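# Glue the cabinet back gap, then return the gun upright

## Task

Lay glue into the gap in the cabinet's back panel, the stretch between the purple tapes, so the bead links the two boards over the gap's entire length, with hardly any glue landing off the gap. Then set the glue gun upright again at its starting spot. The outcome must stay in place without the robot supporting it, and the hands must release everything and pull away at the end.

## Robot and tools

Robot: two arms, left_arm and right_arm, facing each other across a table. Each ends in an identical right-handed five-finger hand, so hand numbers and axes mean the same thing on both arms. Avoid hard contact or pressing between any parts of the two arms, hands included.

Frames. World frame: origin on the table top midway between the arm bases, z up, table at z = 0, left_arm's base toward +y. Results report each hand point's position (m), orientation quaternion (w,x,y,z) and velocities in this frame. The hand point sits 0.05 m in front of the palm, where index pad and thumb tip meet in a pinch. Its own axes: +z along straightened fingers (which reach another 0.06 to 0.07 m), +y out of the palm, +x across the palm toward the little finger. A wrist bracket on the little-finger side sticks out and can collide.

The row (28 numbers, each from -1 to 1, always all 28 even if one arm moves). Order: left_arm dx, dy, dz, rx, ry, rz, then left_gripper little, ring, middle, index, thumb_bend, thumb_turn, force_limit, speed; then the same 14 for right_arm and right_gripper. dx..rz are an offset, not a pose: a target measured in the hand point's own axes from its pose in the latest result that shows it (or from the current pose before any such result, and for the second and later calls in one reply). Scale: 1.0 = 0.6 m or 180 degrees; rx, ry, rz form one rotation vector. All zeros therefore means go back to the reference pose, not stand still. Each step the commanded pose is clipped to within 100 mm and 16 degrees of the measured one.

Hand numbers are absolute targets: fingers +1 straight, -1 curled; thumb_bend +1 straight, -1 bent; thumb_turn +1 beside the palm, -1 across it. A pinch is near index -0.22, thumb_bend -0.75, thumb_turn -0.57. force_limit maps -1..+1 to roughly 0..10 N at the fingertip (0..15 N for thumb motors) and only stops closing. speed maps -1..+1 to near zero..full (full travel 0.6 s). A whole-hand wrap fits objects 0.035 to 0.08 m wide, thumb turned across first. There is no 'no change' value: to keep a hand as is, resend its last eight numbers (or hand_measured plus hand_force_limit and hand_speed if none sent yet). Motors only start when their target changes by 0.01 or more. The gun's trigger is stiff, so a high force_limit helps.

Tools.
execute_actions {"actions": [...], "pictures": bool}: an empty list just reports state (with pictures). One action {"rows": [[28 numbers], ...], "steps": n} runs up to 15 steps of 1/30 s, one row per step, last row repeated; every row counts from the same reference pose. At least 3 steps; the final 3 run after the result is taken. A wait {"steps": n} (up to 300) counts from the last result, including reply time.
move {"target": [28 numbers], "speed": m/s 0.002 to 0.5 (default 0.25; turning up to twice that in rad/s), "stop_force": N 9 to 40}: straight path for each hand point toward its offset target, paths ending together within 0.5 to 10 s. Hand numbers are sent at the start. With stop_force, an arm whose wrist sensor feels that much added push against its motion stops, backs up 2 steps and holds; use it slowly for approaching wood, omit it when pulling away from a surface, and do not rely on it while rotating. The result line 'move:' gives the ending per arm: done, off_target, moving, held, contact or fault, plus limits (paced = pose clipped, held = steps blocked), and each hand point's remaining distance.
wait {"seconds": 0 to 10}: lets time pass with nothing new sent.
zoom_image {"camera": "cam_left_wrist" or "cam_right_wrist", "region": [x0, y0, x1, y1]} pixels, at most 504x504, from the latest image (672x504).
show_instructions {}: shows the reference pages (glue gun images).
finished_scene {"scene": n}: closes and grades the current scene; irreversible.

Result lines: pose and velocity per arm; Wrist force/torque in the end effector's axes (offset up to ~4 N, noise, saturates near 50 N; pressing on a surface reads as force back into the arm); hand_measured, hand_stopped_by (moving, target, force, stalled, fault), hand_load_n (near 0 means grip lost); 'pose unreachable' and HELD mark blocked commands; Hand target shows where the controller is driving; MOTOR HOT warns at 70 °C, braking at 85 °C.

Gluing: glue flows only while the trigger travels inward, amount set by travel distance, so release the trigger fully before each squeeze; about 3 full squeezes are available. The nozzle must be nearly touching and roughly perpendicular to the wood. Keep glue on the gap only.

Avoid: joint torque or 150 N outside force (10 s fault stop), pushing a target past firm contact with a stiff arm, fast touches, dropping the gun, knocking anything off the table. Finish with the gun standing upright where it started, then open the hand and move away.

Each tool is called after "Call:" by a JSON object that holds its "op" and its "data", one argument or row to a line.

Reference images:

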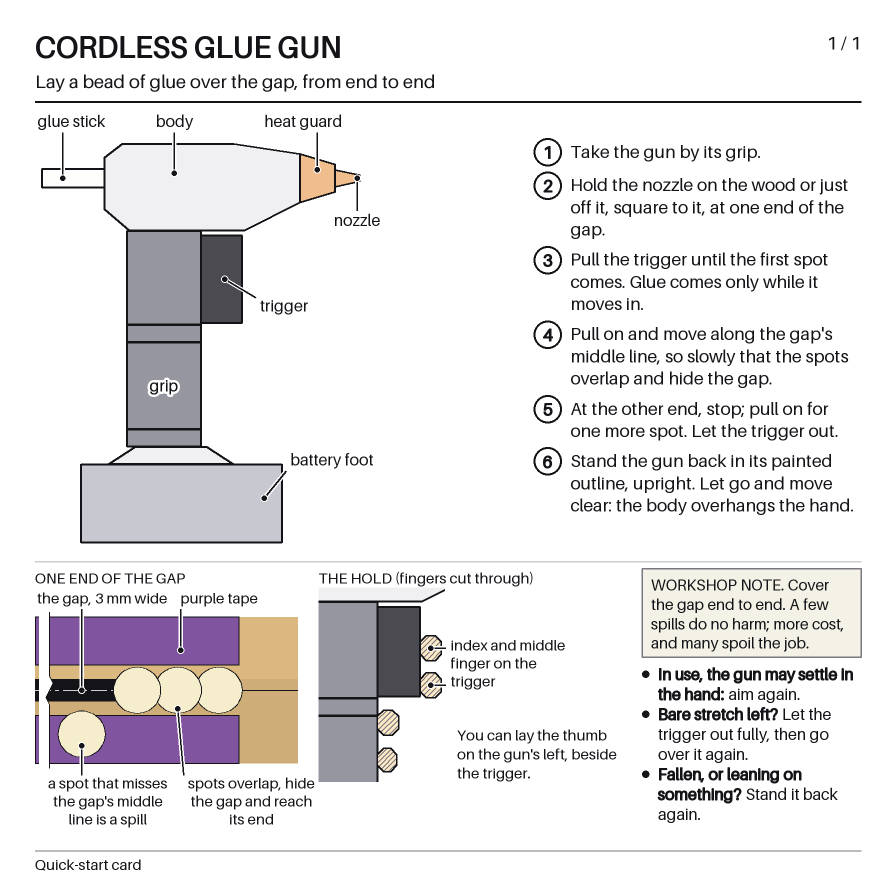

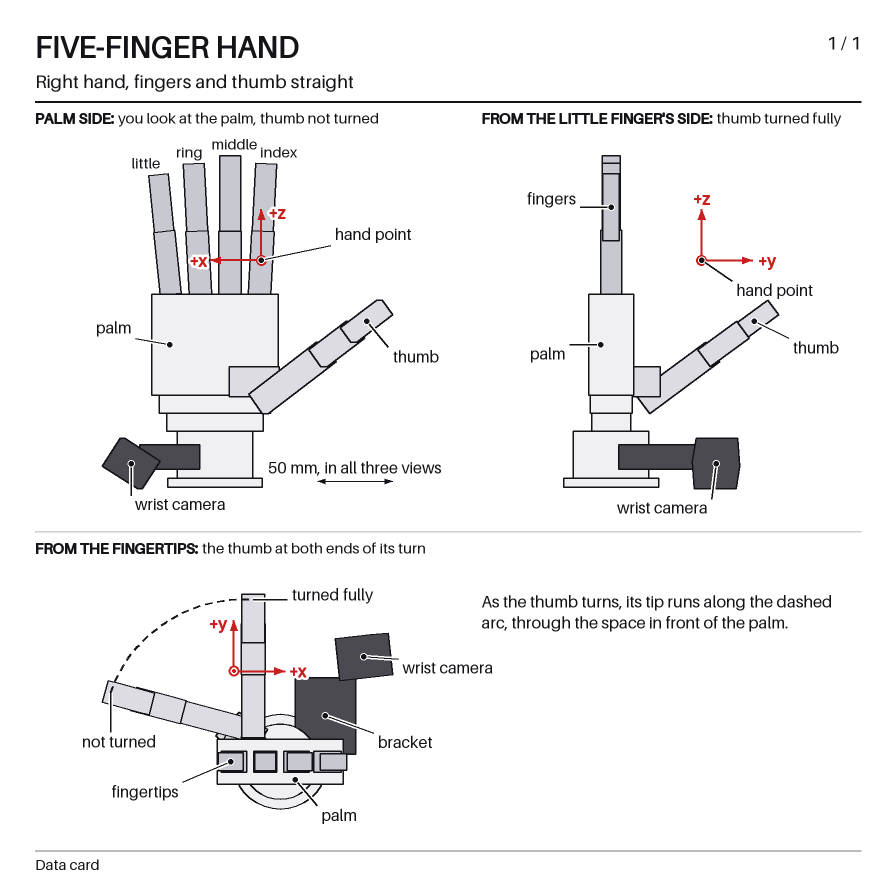

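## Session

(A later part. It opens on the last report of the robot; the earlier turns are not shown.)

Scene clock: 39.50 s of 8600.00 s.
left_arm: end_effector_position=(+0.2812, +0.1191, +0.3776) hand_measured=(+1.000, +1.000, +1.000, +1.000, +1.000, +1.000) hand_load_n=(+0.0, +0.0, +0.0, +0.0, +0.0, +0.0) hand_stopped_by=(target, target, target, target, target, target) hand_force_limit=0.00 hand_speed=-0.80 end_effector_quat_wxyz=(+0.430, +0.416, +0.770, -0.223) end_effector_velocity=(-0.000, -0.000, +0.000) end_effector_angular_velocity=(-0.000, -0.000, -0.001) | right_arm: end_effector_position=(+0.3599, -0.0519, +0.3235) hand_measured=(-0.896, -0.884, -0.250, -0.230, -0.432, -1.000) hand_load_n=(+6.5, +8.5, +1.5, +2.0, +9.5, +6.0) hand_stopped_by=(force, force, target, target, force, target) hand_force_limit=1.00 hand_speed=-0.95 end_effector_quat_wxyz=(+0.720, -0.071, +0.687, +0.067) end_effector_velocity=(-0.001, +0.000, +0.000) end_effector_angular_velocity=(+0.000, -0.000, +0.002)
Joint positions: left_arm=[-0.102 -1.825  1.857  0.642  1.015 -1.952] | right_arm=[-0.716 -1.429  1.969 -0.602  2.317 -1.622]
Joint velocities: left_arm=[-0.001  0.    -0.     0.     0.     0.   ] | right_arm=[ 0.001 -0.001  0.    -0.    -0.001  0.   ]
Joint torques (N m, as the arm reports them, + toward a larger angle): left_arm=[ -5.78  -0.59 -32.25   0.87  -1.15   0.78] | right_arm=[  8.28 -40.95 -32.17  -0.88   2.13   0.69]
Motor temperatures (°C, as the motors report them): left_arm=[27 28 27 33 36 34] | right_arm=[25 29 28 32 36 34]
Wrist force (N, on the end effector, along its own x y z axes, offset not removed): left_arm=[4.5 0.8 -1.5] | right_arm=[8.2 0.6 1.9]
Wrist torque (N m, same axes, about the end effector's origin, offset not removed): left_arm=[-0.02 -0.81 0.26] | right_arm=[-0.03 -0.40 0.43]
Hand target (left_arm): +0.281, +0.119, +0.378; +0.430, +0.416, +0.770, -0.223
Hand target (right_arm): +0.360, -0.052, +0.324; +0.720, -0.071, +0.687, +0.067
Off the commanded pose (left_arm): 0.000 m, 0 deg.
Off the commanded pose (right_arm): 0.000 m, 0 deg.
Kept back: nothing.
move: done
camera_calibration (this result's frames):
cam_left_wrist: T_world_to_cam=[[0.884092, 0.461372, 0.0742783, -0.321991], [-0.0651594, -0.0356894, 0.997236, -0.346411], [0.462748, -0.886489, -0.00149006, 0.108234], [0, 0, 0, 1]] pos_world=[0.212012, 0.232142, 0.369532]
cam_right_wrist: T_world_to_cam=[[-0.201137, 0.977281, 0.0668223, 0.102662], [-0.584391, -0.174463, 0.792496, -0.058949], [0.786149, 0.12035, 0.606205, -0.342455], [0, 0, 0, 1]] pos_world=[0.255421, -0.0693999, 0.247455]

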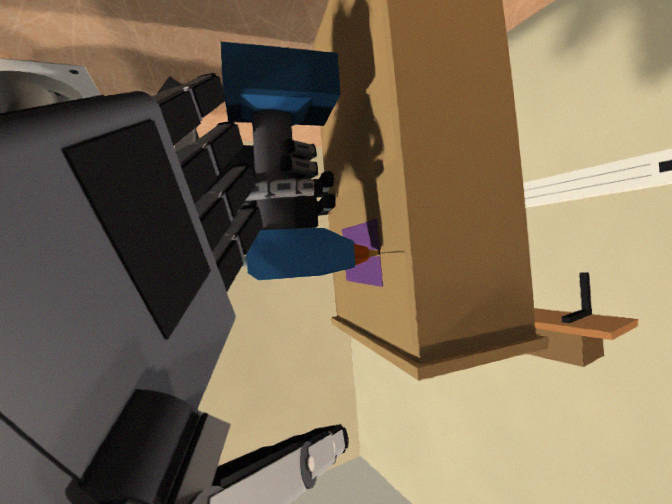

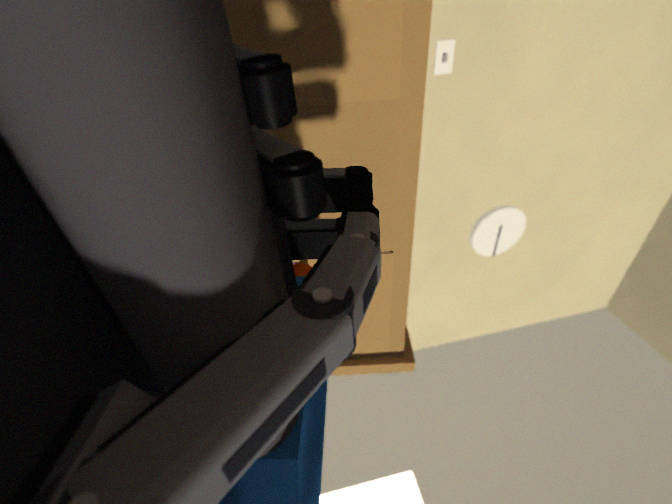

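Call:
{"op": "move", "data": {
  "target": [0,0,0,0,0,0,1,1,1,1,1,1,0,-0.8,0,-0.005,0,0,0,0,-1,-1,-0.31,-0.29,-1,-1,1,-0.96],
  "speed": 0.01
}}

Call:
{"op": "zoom_image", "data": {
  "camera": "cam_left_wrist",
  "region": [330, 225, 410, 285]
}}

Call:
{"op": "zoom_image", "data": {
  "camera": "cam_left_wrist",
  "region": [250, 150, 410, 285]
}}

Scene clock: 40.87 s of 8600.00 s.
left_arm: end_effector_position=(+0.2812, +0.1191, +0.3776) hand_measured=(+1.000, +1.000, +1.000, +1.000, +1.000, +1.000) hand_load_n=(+0.0, +0.0, +0.0, +0.0, +0.0, +0.0) hand_stopped_by=(target, target, target, target, target, target) hand_force_limit=0.00 hand_speed=-0.80 end_effector_quat_wxyz=(+0.430, +0.416, +0.770, -0.223) end_effector_velocity=(+0.000, +0.000, -0.000) end_effector_angular_velocity=(+0.000, -0.000, +0.000) | right_arm: end_effector_position=(+0.3605, -0.0548, +0.3236) hand_measured=(-0.896, -0.884, -0.278, -0.290, -0.432, -1.000) hand_load_n=(+6.5, +8.5, +9.5, +3.0, +10.5, +6.0) hand_stopped_by=(force, force, force, target, force, target) hand_force_limit=1.00 hand_speed=-0.96 end_effector_quat_wxyz=(+0.720, -0.071, +0.687, +0.067) end_effector_velocity=(-0.000, +0.000, -0.000) end_effector_angular_velocity=(-0.001, +0.001, +0.001)
Joint positions: left_arm=[-0.102 -1.825  1.857  0.642  1.015 -1.952] | right_arm=[-0.722 -1.435  1.976 -0.602  2.312 -1.622]
Joint velocities: left_arm=[ 0.001 -0.     0.    -0.     0.     0.001] | right_arm=[0.001 0.    0.    0.001 0.    0.   ]
Joint torques (N m, as the arm reports them, + toward a larger angle): left_arm=[ -4.99  -0.1  -31.4    0.78  -1.32   0.73] | right_arm=[-10.92 -41.65 -11.27  -4.93  -1.94   2.23]
Motor temperatures (°C, as the motors report them): left_arm=[27 28 27 33 36 34] | right_arm=[25 29 28 32 36 34]
Wrist force (N, on the end effector, along its own x y z axes, offset not removed): left_arm=[5.1 -1.5 -0.8] | right_arm=[10.2 2.4 2.2]
Wrist torque (N m, same axes, about the end effector's origin, offset not removed): left_arm=[-0.25 -0.82 0.29] | right_arm=[0.24 -0.69 0.60]
Hand target (left_arm): +0.281, +0.119, +0.378; +0.430, +0.416, +0.770, -0.223
Hand target (right_arm): +0.360, -0.055, +0.324; +0.720, -0.071, +0.687, +0.067
Off the commanded pose (left_arm): 0.000 m, 0 deg.
Off the commanded pose (right_arm): 0.000 m, 0 deg.
Kept back: nothing.
move: done
camera_calibration (this result's frames):
cam_left_wrist: T_world_to_cam=[[0.884092, 0.461372, 0.0742781, -0.32199], [-0.0651593, -0.0356894, 0.997236, -0.346411], [0.462748, -0.886489, -0.00149005, 0.108234], [0, 0, 0, 1]] pos_world=[0.212012, 0.232142, 0.369532]
cam_right_wrist: T_world_to_cam=[[-0.201138, 0.977282, 0.0668126, 0.105651], [-0.584399, -0.174457, 0.792492, -0.0591456], [0.786143, 0.120355, 0.606212, -0.342577], [0, 0, 0, 1]] pos_world=[0.256001, -0.0723379, 0.247488]

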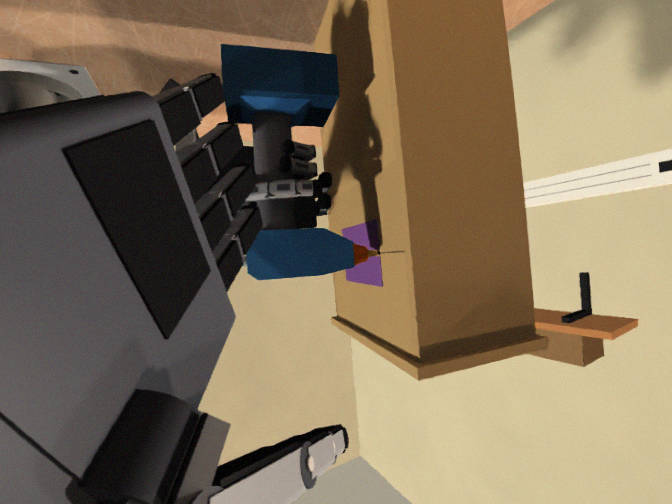

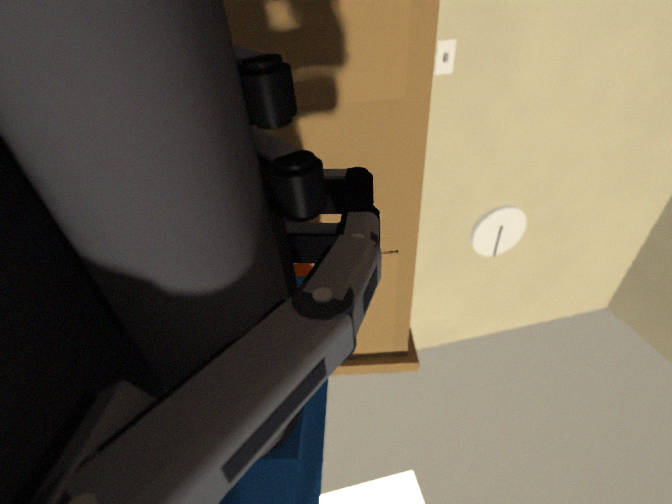

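Region (330, 225, 410, 285) of cam_left_wrist's 672x504 image, scaled by 6.300, with more detail than that image has; it fills the top 378 rows of this view, and the rest is white.

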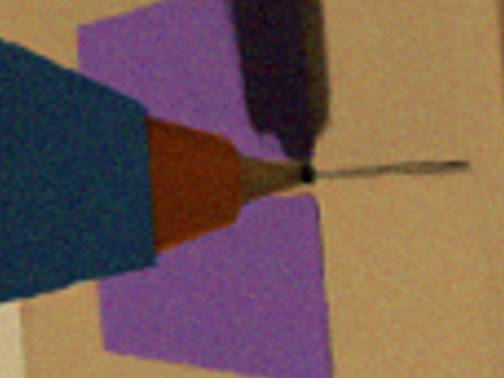

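Region (250, 150, 410, 285) of cam_left_wrist's 672x504 image, scaled by 3.150, with more detail than that image has; it fills the top 425 rows of this view, and the rest is white.

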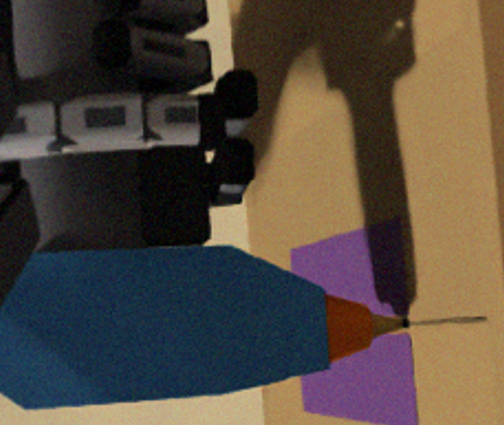

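Call:
{"op": "move", "data": {
  "target": [0,0,0,0,0,0,1,1,1,1,1,1,0,-0.8,0,0,0,0,0,0,-1,-1,-0.26,-0.35,-1,-1,1,-0.96],
  "speed": 0.01
}}

Call:
{"op": "zoom_image", "data": {
  "camera": "cam_left_wrist",
  "region": [330, 225, 410, 285]
}}

Call:
{"op": "zoom_image", "data": {
  "camera": "cam_left_wrist",
  "region": [250, 150, 410, 285]
}}

Scene clock: 41.80 s of 8600.00 s.
left_arm: end_effector_position=(+0.2812, +0.1191, +0.3776) hand_measured=(+1.000, +1.000, +1.000, +1.000, +1.000, +1.000) hand_load_n=(+0.0, +0.0, +0.0, +0.0, +0.0, +0.0) hand_stopped_by=(target, target, target, target, target, target) hand_force_limit=0.00 hand_speed=-0.80 end_effector_quat_wxyz=(+0.430, +0.416, +0.770, -0.223) end_effector_velocity=(-0.000, -0.000, -0.000) end_effector_angular_velocity=(+0.001, -0.001, -0.001) | right_arm: end_effector_position=(+0.3605, -0.0548, +0.3236) hand_measured=(-0.896, -0.884, -0.260, -0.316, -0.432, -1.000) hand_load_n=(+6.5, +8.5, +2.0, +10.0, +10.5, +5.5) hand_stopped_by=(force, force, target, force, force, target) hand_force_limit=1.00 hand_speed=-0.96 end_effector_quat_wxyz=(+0.720, -0.071, +0.687, +0.067) end_effector_velocity=(+0.000, -0.000, -0.000) end_effector_angular_velocity=(-0.001, +0.001, -0.001)
Joint positions: left_arm=[-0.102 -1.825  1.857  0.642  1.015 -1.952] | right_arm=[-0.722 -1.435  1.976 -0.602  2.312 -1.622]
Joint velocities: left_arm=[-0.    -0.     0.    -0.    -0.     0.001] | right_arm=[-0.001  0.    -0.     0.001  0.001  0.   ]
Joint torques (N m, as the arm reports them, + toward a larger angle): left_arm=[ -5.4    0.57 -32.23   0.84  -1.18   0.67] | right_arm=[ -8.88 -39.64 -13.68  -5.09  -1.51   2.35]
Motor temperatures (°C, as the motors report them): left_arm=[27 28 27 33 36 34] | right_arm=[25 29 28 32 36 34]
Wrist force (N, on the end effector, along its own x y z axes, offset not removed): left_arm=[4.7 0.3 -2.3] | right_arm=[9.3 0.0 1.6]
Wrist torque (N m, same axes, about the end effector's origin, offset not removed): left_arm=[0.02 -0.48 0.30] | right_arm=[-0.01 -0.55 0.41]
Hand target (left_arm): +0.281, +0.119, +0.378; +0.430, +0.416, +0.770, -0.223
Hand target (right_arm): +0.360, -0.055, +0.324; +0.720, -0.071, +0.687, +0.067
Off the commanded pose (left_arm): 0.000 m, 0 deg.
Off the commanded pose (right_arm): 0.000 m, 0 deg.
Kept back: nothing.
move: done
camera_calibration (this result's frames):
cam_left_wrist: T_world_to_cam=[[0.884092, 0.461372, 0.0742783, -0.321991], [-0.0651594, -0.0356894, 0.997236, -0.346411], [0.462748, -0.886489, -0.00149002, 0.108234], [0, 0, 0, 1]] pos_world=[0.212012, 0.232142, 0.369532]
cam_right_wrist: T_world_to_cam=[[-0.201138, 0.977282, 0.0668134, 0.105656], [-0.584399, -0.174457, 0.792491, -0.0591457], [0.786143, 0.120355, 0.606213, -0.342578], [0, 0, 0, 1]] pos_world=[0.256002, -0.0723433, 0.247488]

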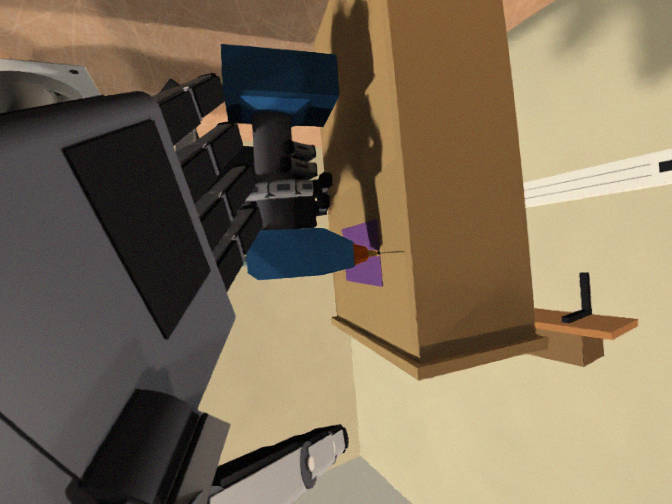

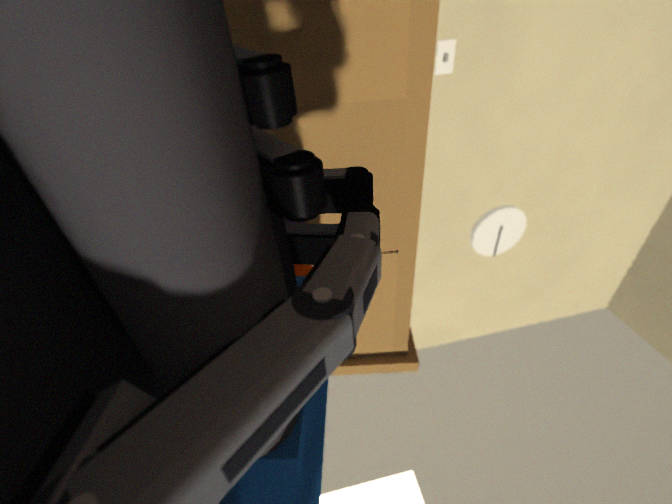

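Region (330, 225, 410, 285) of cam_left_wrist's 672x504 image, scaled by 6.300, with more detail than that image has; it fills the top 378 rows of this view, and the rest is white.

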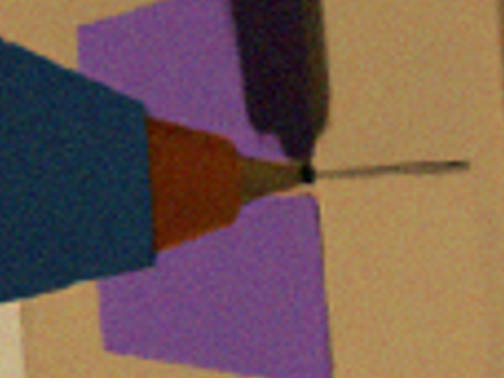

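Region (250, 150, 410, 285) of cam_left_wrist's 672x504 image, scaled by 3.150, with more detail than that image has; it fills the top 425 rows of this view, and the rest is white.

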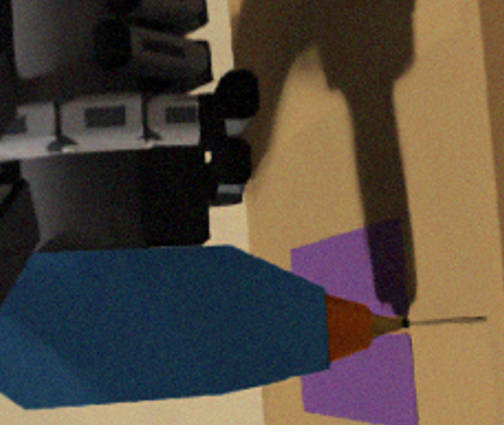

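Call:
{"op": "move", "data": {
  "target": [0,0,0,0,0,0,1,1,1,1,1,1,0,-0.8,0,-0.03,-0.06,0,0,0,-1,-1,0.0,0.0,-1,-1,1,-0.7],
  "speed": 0.05
}}

Call:
{"op": "move", "data": {
  "target": [0,0,0,0,0.15,0,1,1,1,1,1,1,0,-0.8,0.268,0,-0.0126,0,0,0,-1,-1,0.0,0.0,-1,-1,1,-0.7],
  "speed": 0.1
}}

Scene clock: 43.93 s of 8600.00 s.
left_arm: end_effector_position=(+0.2812, +0.1191, +0.3776) hand_measured=(+1.000, +1.000, +1.000, +1.000, +1.000, +1.000) hand_load_n=(+0.0, +0.0, +0.0, +0.0, +0.0, +0.0) hand_stopped_by=(target, target, target, target, target, target) hand_force_limit=0.00 hand_speed=-0.80 end_effector_quat_wxyz=(+0.430, +0.416, +0.770, -0.223) end_effector_velocity=(+0.001, +0.000, +0.000) end_effector_angular_velocity=(-0.000, +0.000, +0.001) | right_arm: end_effector_position=(+0.3289, -0.0792, +0.3222) hand_measured=(-0.896, -0.884, +0.000, +0.000, -0.432, -1.000) hand_load_n=(+7.5, +9.5, +0.0, +0.0, +9.0, +6.5) hand_stopped_by=(force, force, target, target, force, target) hand_force_limit=1.00 hand_speed=-0.70 end_effector_quat_wxyz=(+0.720, -0.071, +0.687, +0.067) end_effector_velocity=(-0.002, -0.002, -0.000) end_effector_angular_velocity=(-0.000, +0.000, -0.001)
Joint positions: left_arm=[-0.102 -1.825  1.857  0.642  1.015 -1.952] | right_arm=[-0.691 -1.51   2.064 -0.617  2.342 -1.624]
Joint velocities: left_arm=[ 0.001  0.    -0.     0.     0.    -0.   ] | right_arm=[ 0.002 -0.005  0.006 -0.     0.003 -0.   ]
Joint torques (N m, as the arm reports them, + toward a larger angle): left_arm=[ -5.48  -0.36 -32.01   0.93  -1.33   0.52] | right_arm=[  9.53 -36.98  -9.97  -5.07   2.03  -1.87]
Motor temperatures (°C, as the motors report them): left_arm=[27 28 27 33 36 34] | right_arm=[25 29 28 32 36 34]
Wrist force (N, on the end effector, along its own x y z axes, offset not removed): left_arm=[2.0 2.4 0.1] | right_arm=[9.1 2.0 1.9]
Wrist torque (N m, same axes, about the end effector's origin, offset not removed): left_arm=[0.14 -0.32 0.22] | right_arm=[0.25 -0.48 0.41]
Hand target (left_arm): +0.281, +0.119, +0.378; +0.430, +0.416, +0.770, -0.223
Hand target (right_arm): +0.329, -0.079, +0.322; +0.720, -0.071, +0.687, +0.067
Off the commanded pose (left_arm): 0.000 m, 0 deg.
Off the commanded pose (right_arm): 0.000 m, 0 deg.
Kept back: nothing.
move: done
camera_calibration (this result's frames):
cam_left_wrist: T_world_to_cam=[[0.884092, 0.461372, 0.0742784, -0.321991], [-0.0651595, -0.0356896, 0.997236, -0.346411], [0.462748, -0.886489, -0.00149015, 0.108234], [0, 0, 0, 1]] pos_world=[0.212012, 0.232142, 0.369532]
cam_right_wrist: T_world_to_cam=[[-0.201131, 0.977279, 0.0668692, 0.123236], [-0.584346, -0.17449, 0.792523, -0.0807681], [0.786184, 0.120326, 0.606165, -0.313995], [0, 0, 0, 1]] pos_world=[0.224448, -0.0967469, 0.246103]

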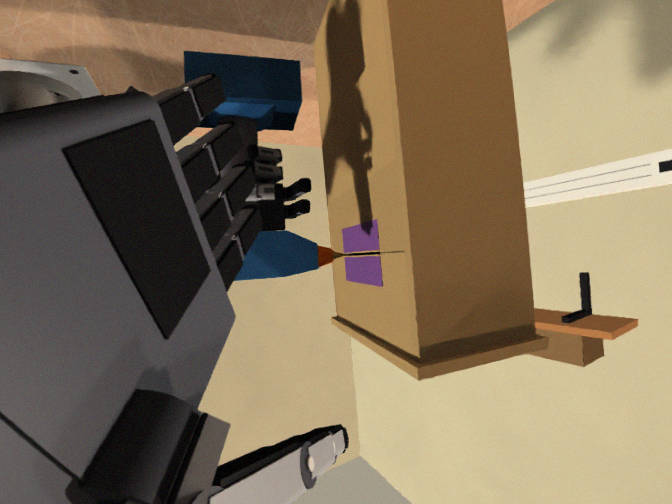

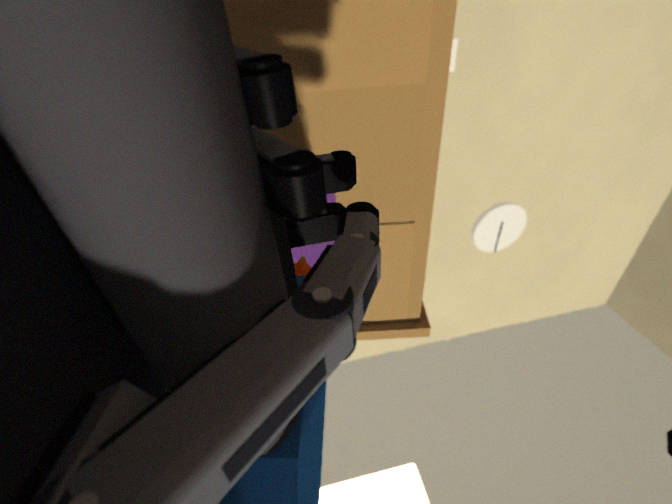

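Scene clock: 46.77 s of 8600.00 s.
left_arm: end_effector_position=(+0.2813, +0.1191, +0.3775) hand_measured=(+1.000, +1.000, +1.000, +1.000, +1.000, +1.000) hand_load_n=(+0.0, +0.0, +0.0, +0.0, +0.0, +0.0) hand_stopped_by=(target, target, target, target, target, target) hand_force_limit=0.00 hand_speed=-0.80 end_effector_quat_wxyz=(+0.239, +0.456, +0.849, -0.120) end_effector_velocity=(-0.000, -0.000, +0.000) end_effector_angular_velocity=(+0.006, +0.005, -0.000) | right_arm: end_effector_position=(+0.3290, -0.0809, +0.1613) hand_measured=(-0.896, -0.884, +0.000, +0.000, -0.432, -1.000) hand_load_n=(+7.5, +9.5, +0.0, +0.0, +9.0, +6.5) hand_stopped_by=(force, force, target, target, force, target) hand_force_limit=1.00 hand_speed=-0.70 end_effector_quat_wxyz=(+0.720, -0.071, +0.687, +0.067) end_effector_velocity=(+0.001, -0.000, -0.002) end_effector_angular_velocity=(+0.001, -0.002, -0.001)
Joint positions: left_arm=[ 0.048 -1.565  1.48   1.179  1.304 -2.014] | right_arm=[-0.694 -1.19   2.227 -1.1    2.339 -1.624]
Joint velocities: left_arm=[ 0.002  0.005 -0.007  0.008  0.005 -0.   ] | right_arm=[-0.001  0.007  0.001 -0.01  -0.001 -0.001]
Joint torques (N m, as the arm reports them, + toward a larger angle): left_arm=[  9.39 -11.38 -33.44   3.46   2.6    1.63] | right_arm=[-10.4  -24.57  -2.55  -5.21  -1.94  -1.92]
Motor temperatures (°C, as the motors report them): left_arm=[27 28 27 33 36 34] | right_arm=[25 29 28 32 36 34]
Wrist force (N, on the end effector, along its own x y z axes, offset not removed): left_arm=[4.0 -0.3 -2.2] | right_arm=[8.6 1.0 2.0]
Wrist torque (N m, same axes, about the end effector's origin, offset not removed): left_arm=[0.04 -0.44 0.25] | right_arm=[0.11 -0.44 0.32]
Hand target (left_arm): +0.281, +0.119, +0.377; +0.239, +0.456, +0.849, -0.120
Hand target (right_arm): +0.329, -0.081, +0.161; +0.720, -0.071, +0.687, +0.067
Off the commanded pose (left_arm): 0.000 m, 0 deg.
Off the commanded pose (right_arm): 0.000 m, 0 deg.
Kept back: nothing.
move: done
camera_calibration (this result's frames):
cam_left_wrist: T_world_to_cam=[[0.893203, 0.449248, 0.0191168, -0.302311], [0.187907, -0.411549, 0.891806, -0.332892], [0.40851, -0.792971, -0.452014, 0.282409], [0, 0, 0, 1]] pos_world=[0.217211, 0.222753, 0.430307]
cam_right_wrist: T_world_to_cam=[[-0.201126, 0.97728, 0.066874, 0.135655], [-0.584239, -0.174474, 0.792606, 0.0463966], [0.786265, 0.120343, 0.606056, -0.216301], [0, 0, 0, 1]] pos_world=[0.22446, -0.0984473, 0.0852443]

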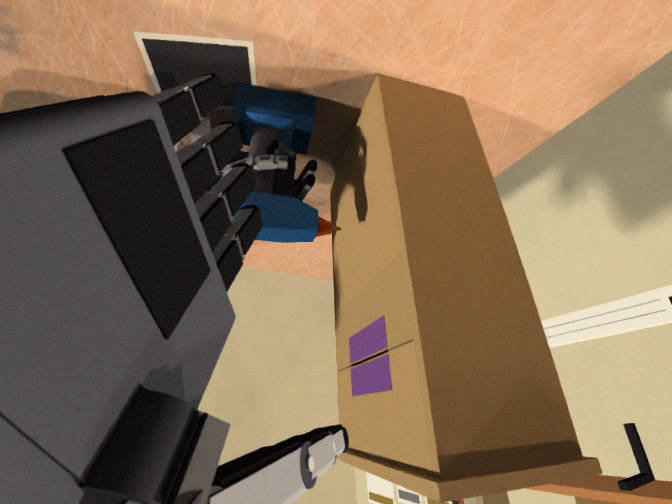

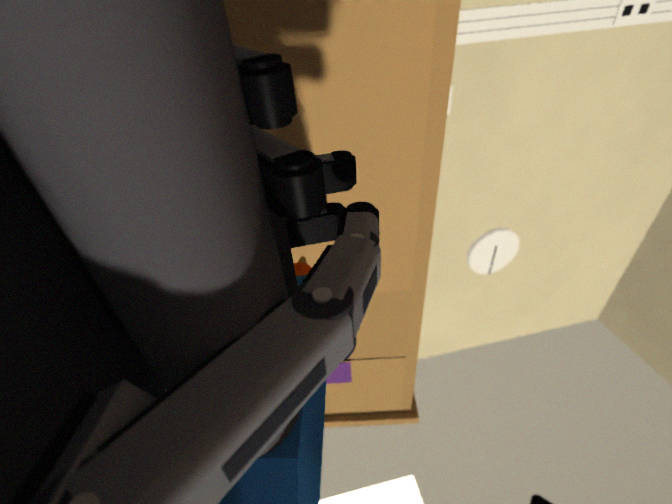

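Call:
{"op": "move", "data": {
  "target": [0,0,0,0,0,0,1,1,1,1,1,1,0,-0.8,0.02,0,0,0,0,0,-1,-1,0.0,0.0,-1,-1,1,-0.7],
  "speed": 0.004,
  "stop_force": 9
}}

Scene clock: 48.37 s of 8600.00 s.
left_arm: end_effector_position=(+0.2813, +0.1191, +0.3775) hand_measured=(+1.000, +1.000, +1.000, +1.000, +1.000, +1.000) hand_load_n=(+0.0, +0.0, +0.0, +0.0, +0.0, +0.0) hand_stopped_by=(target, target, target, target, target, target) hand_force_limit=0.00 hand_speed=-0.80 end_effector_quat_wxyz=(+0.239, +0.456, +0.849, -0.120) end_effector_velocity=(-0.000, -0.000, +0.000) end_effector_angular_velocity=(-0.001, -0.001, -0.002) | right_arm: end_effector_position=(+0.3292, -0.0809, +0.1571) hand_measured=(-0.896, -0.884, +0.000, +0.000, -0.432, -1.000) hand_load_n=(+6.5, +9.0, +0.0, +0.0, +8.0, +8.5) hand_stopped_by=(force, force, target, target, force, target) hand_force_limit=1.00 hand_speed=-0.70 end_effector_quat_wxyz=(+0.720, -0.071, +0.687, +0.067) end_effector_velocity=(+0.000, -0.001, +0.001) end_effector_angular_velocity=(-0.002, +0.001, -0.002)
Joint positions: left_arm=[ 0.048 -1.565  1.48   1.179  1.304 -2.014] | right_arm=[-0.695 -1.179  2.229 -1.112  2.339 -1.624]
Joint velocities: left_arm=[-0.001 -0.001  0.001 -0.001 -0.001  0.001] | right_arm=[-0.001 -0.004  0.     0.006  0.001 -0.   ]
Joint torques (N m, as the arm reports them, + toward a larger angle): left_arm=[-10.58 -27.4   -6.21  -0.7   -2.82  -1.58] | right_arm=[ -7.1  -40.16  -3.13   0.97  -1.53   0.81]
Motor temperatures (°C, as the motors report them): left_arm=[27 28 27 33 36 34] | right_arm=[25 29 28 32 36 34]
Wrist force (N, on the end effector, along its own x y z axes, offset not removed): left_arm=[5.6 0.3 0.5] | right_arm=[1.5 2.3 2.6]
Wrist torque (N m, same axes, about the end effector's origin, offset not removed): left_arm=[-0.14 -1.07 0.46] | right_arm=[0.41 -0.04 0.66]
Hand target (left_arm): +0.281, +0.119, +0.377; +0.239, +0.456, +0.849, -0.120
Hand target (right_arm): +0.329, -0.081, +0.157; +0.720, -0.071, +0.687, +0.067
Off the commanded pose (left_arm): 0.000 m, 0 deg.
Off the commanded pose (right_arm): 0.008 m, 0 deg.
Kept back: nothing.
move: contact (right_arm)
camera_calibration (this result's frames):
cam_left_wrist: T_world_to_cam=[[0.89322, 0.449213, 0.0191192, -0.302315], [0.18796, -0.411695, 0.891728, -0.332864], [0.408447, -0.792915, -0.452168, 0.282476], [0, 0, 0, 1]] pos_world=[0.217223, 0.222745, 0.43033]
cam_right_wrist: T_world_to_cam=[[-0.201101, 0.977286, 0.0668568, 0.135984], [-0.584293, -0.174453, 0.79257, 0.0498659], [0.786231, 0.120323, 0.606104, -0.213918], [0, 0, 0, 1]] pos_world=[0.224672, -0.0984568, 0.0810427]

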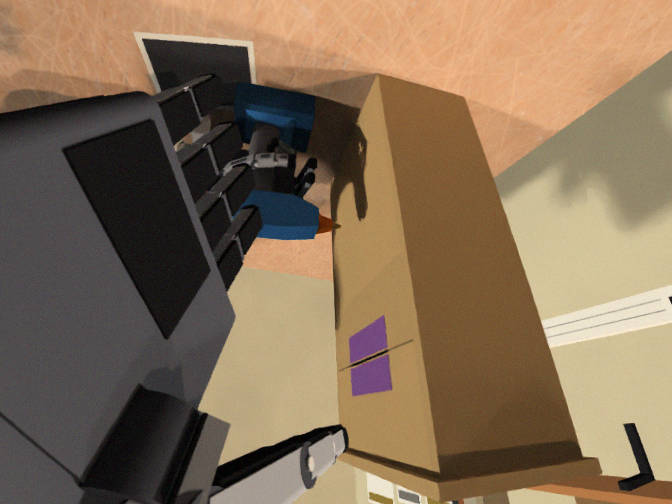

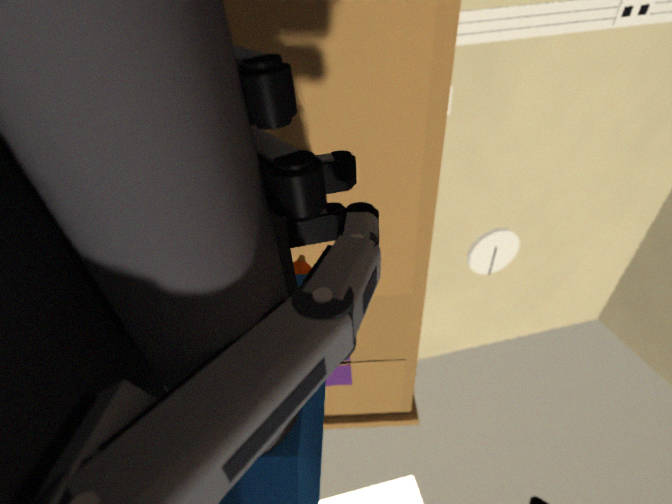

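Call:
{"op": "move", "data": {
  "target": [0.1823,-0.0785,0.2405,0,-0.15,0,1,1,1,1,1,1,0,-0.8,0,0,0,0,0,0,-1,-1,0.0,0.0,0.0,-1,1,-0.5],
  "speed": 0.15
}}

Call:
{"op": "move", "data": {
  "target": [0,0,0,0,0,0,1,1,1,1,1,1,0,-0.8,0,0,0,0,0,0,-1,-1,0.0,0.0,0.0,-0.3,1,-0.6]
}}

Scene clock: 50.73 s of 8600.00 s.
left_arm: end_effector_position=(+0.2337, +0.1109, +0.1973) hand_measured=(+1.000, +1.000, +1.000, +1.000, +1.000, +1.000) hand_load_n=(+0.0, +0.0, +0.0, +0.0, +0.0, +0.0) hand_stopped_by=(target, target, target, target, target, target) hand_force_limit=0.00 hand_speed=-0.80 end_effector_quat_wxyz=(+0.430, +0.416, +0.770, -0.223) end_effector_velocity=(-0.000, -0.001, -0.003) end_effector_angular_velocity=(-0.010, -0.007, +0.001) | right_arm: end_effector_position=(+0.3292, -0.0809, +0.1571) hand_measured=(-0.896, -0.886, +0.000, +0.000, +0.000, -1.000) hand_load_n=(+1.5, +4.0, +0.0, +0.0, +0.0, +0.0) hand_stopped_by=(force, force, target, target, target, target) hand_force_limit=1.00 hand_speed=-0.50 end_effector_quat_wxyz=(+0.720, -0.071, +0.687, +0.067) end_effector_velocity=(+0.000, +0.000, +0.000) end_effector_angular_velocity=(+0.001, -0.000, +0.000)
Joint positions: left_arm=[-0.311 -1.688  2.254  0.211  0.859 -2.125] | right_arm=[-0.695 -1.179  2.229 -1.112  2.339 -1.624]
Joint velocities: left_arm=[-0.005  0.005  0.011 -0.025 -0.011  0.003] | right_arm=[-0.    -0.     0.    -0.    -0.001  0.   ]
Joint torques (N m, as the arm reports them, + toward a larger angle): left_arm=[-12.15  -0.14  -3.85  -1.27  -3.04   1.58] | right_arm=[ -5.16 -25.31 -15.97  -4.95  -0.63  -0.57]
Motor temperatures (°C, as the motors report them): left_arm=[27 28 27 33 36 34] | right_arm=[25 29 28 32 36 34]
Wrist force (N, on the end effector, along its own x y z axes, offset not removed): left_arm=[-0.1 -2.8 -0.5] | right_arm=[9.6 0.2 1.3]
Wrist torque (N m, same axes, about the end effector's origin, offset not removed): left_arm=[-0.58 -0.16 -0.11] | right_arm=[0.05 -0.63 0.42]
Hand target (left_arm): +0.234, +0.111, +0.197; +0.431, +0.416, +0.769, -0.223
Hand target (right_arm): +0.329, -0.081, +0.157; +0.720, -0.071, +0.687, +0.067
Off the commanded pose (left_arm): 0.001 m, 0 deg.
Off the commanded pose (right_arm): 0.000 m, 0 deg.
Kept back: nothing.
move: done
camera_calibration (this result's frames):
cam_left_wrist: T_world_to_cam=[[0.884073, 0.461417, 0.0742198, -0.262784], [-0.0647388, -0.0363684, 0.997239, -0.16997], [0.462843, -0.886438, -0.00228076, 0.122858], [0, 0, 0, 1]] pos_world=[0.164452, 0.223978, 0.189285]
cam_right_wrist: T_world_to_cam=[[-0.201101, 0.977286, 0.0668569, 0.135984], [-0.584293, -0.174453, 0.79257, 0.0498655], [0.786231, 0.120323, 0.606104, -0.213918], [0, 0, 0, 1]] pos_world=[0.224671, -0.0984569, 0.0810431]

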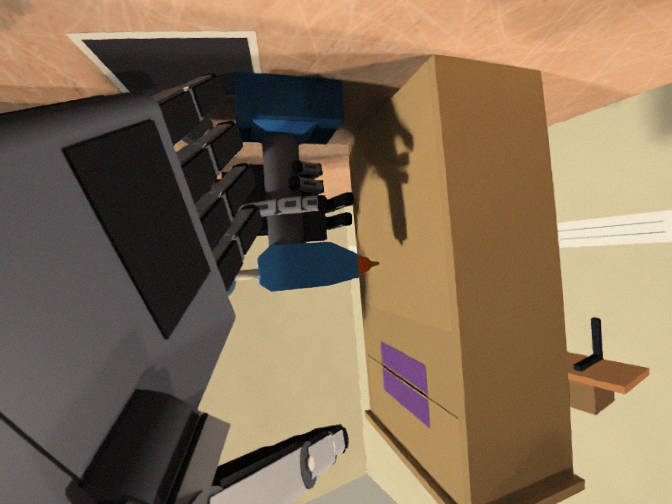

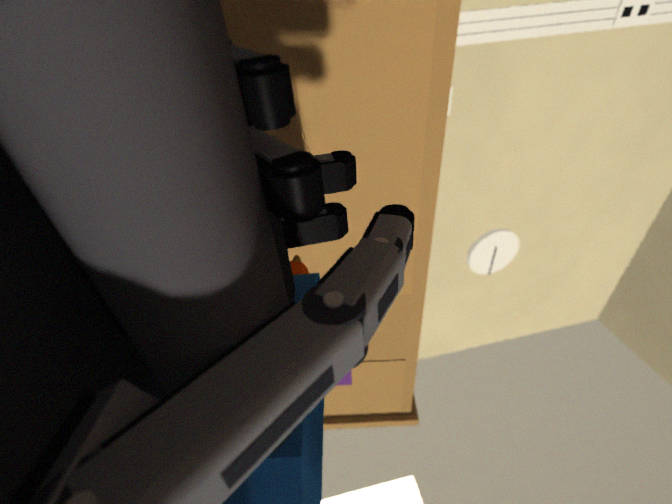

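Scene clock: 52.23 s of 8600.00 s.
left_arm: end_effector_position=(+0.2337, +0.1109, +0.1973) hand_measured=(+1.000, +1.000, +1.000, +1.000, +1.000, +1.000) hand_load_n=(+0.0, +0.0, +0.0, +0.0, +0.0, +0.0) hand_stopped_by=(target, target, target, target, target, target) hand_force_limit=0.00 hand_speed=-0.80 end_effector_quat_wxyz=(+0.430, +0.416, +0.770, -0.223) end_effector_velocity=(-0.000, +0.000, -0.000) end_effector_angular_velocity=(+0.000, -0.000, -0.000) | right_arm: end_effector_position=(+0.3292, -0.0809, +0.1571) hand_measured=(-0.896, -0.886, +0.000, +0.000, +0.000, -0.300) hand_load_n=(+1.0, +3.5, +0.0, +0.5, +0.5, -2.5) hand_stopped_by=(force, force, target, target, target, target) hand_force_limit=1.00 hand_speed=-0.60 end_effector_quat_wxyz=(+0.720, -0.071, +0.687, +0.067) end_effector_velocity=(+0.000, +0.000, +0.000) end_effector_angular_velocity=(+0.000, -0.001, +0.000)
Joint positions: left_arm=[-0.311 -1.688  2.254  0.211  0.859 -2.125] | right_arm=[-0.695 -1.179  2.229 -1.112  2.339 -1.624]
Joint velocities: left_arm=[-0. -0.  0.  0.  0.  0.] | right_arm=[-0.001  0.    -0.    -0.001 -0.001 -0.   ]
Joint torques (N m, as the arm reports them, + toward a larger angle): left_arm=[  9.52 -20.3  -30.01   2.91   2.15  -1.6 ] | right_arm=[ -5.32 -25.99 -16.12  -4.76  -0.6   -0.49]
Motor temperatures (°C, as the motors report them): left_arm=[27 28 27 33 36 34] | right_arm=[25 29 28 32 36 34]
Wrist force (N, on the end effector, along its own x y z axes, offset not removed): left_arm=[1.8 -1.8 -2.7] | right_arm=[8.7 1.5 0.1]
Wrist torque (N m, same axes, about the end effector's origin, offset not removed): left_arm=[-0.20 -0.19 0.18] | right_arm=[0.24 -0.38 0.44]
Hand target (left_arm): +0.234, +0.111, +0.197; +0.430, +0.416, +0.770, -0.223
Hand target (right_arm): +0.329, -0.081, +0.157; +0.720, -0.071, +0.687, +0.067
Off the commanded pose (left_arm): 0.000 m, 0 deg.
Off the commanded pose (right_arm): 0.000 m, 0 deg.
Kept back: nothing.
move: done
camera_calibration (this result's frames):
cam_left_wrist: T_world_to_cam=[[0.884073, 0.461417, 0.0742199, -0.262784], [-0.0647389, -0.0363685, 0.997239, -0.16997], [0.462843, -0.886438, -0.00228081, 0.122858], [0, 0, 0, 1]] pos_world=[0.164452, 0.223978, 0.189285]
cam_right_wrist: T_world_to_cam=[[-0.201101, 0.977286, 0.0668552, 0.135984], [-0.584292, -0.174452, 0.792571, 0.0498664], [0.786232, 0.120324, 0.606103, -0.213917], [0, 0, 0, 1]] pos_world=[0.224671, -0.098457, 0.0810417]

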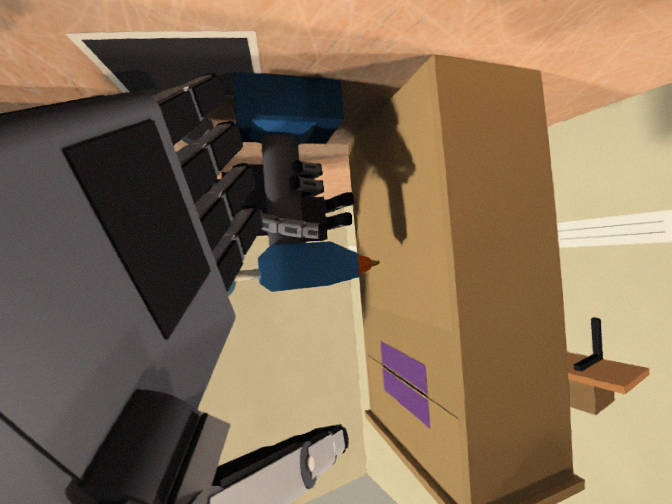

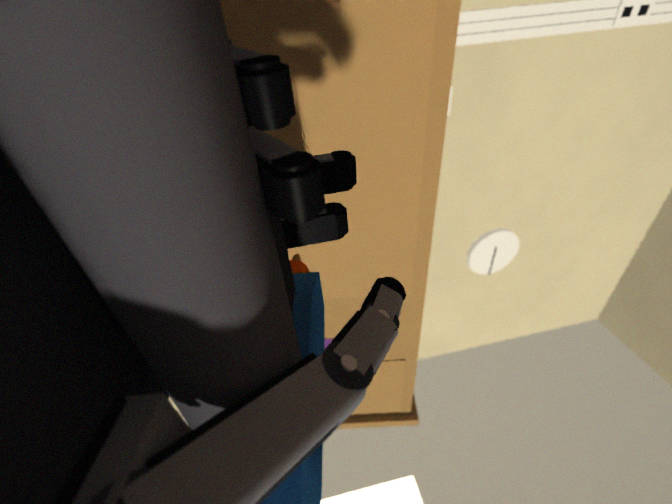

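Call:
{"op": "zoom_image", "data": {
  "camera": "cam_left_wrist",
  "region": [220, 60, 400, 300]
}}

Region (220, 60, 400, 300) of cam_left_wrist's 672x504 image, scaled by 2.100, with more detail than that image has; it fills the left 378 columns of this view, and the rest is white.

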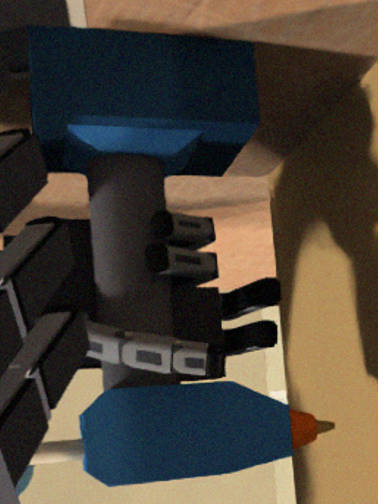

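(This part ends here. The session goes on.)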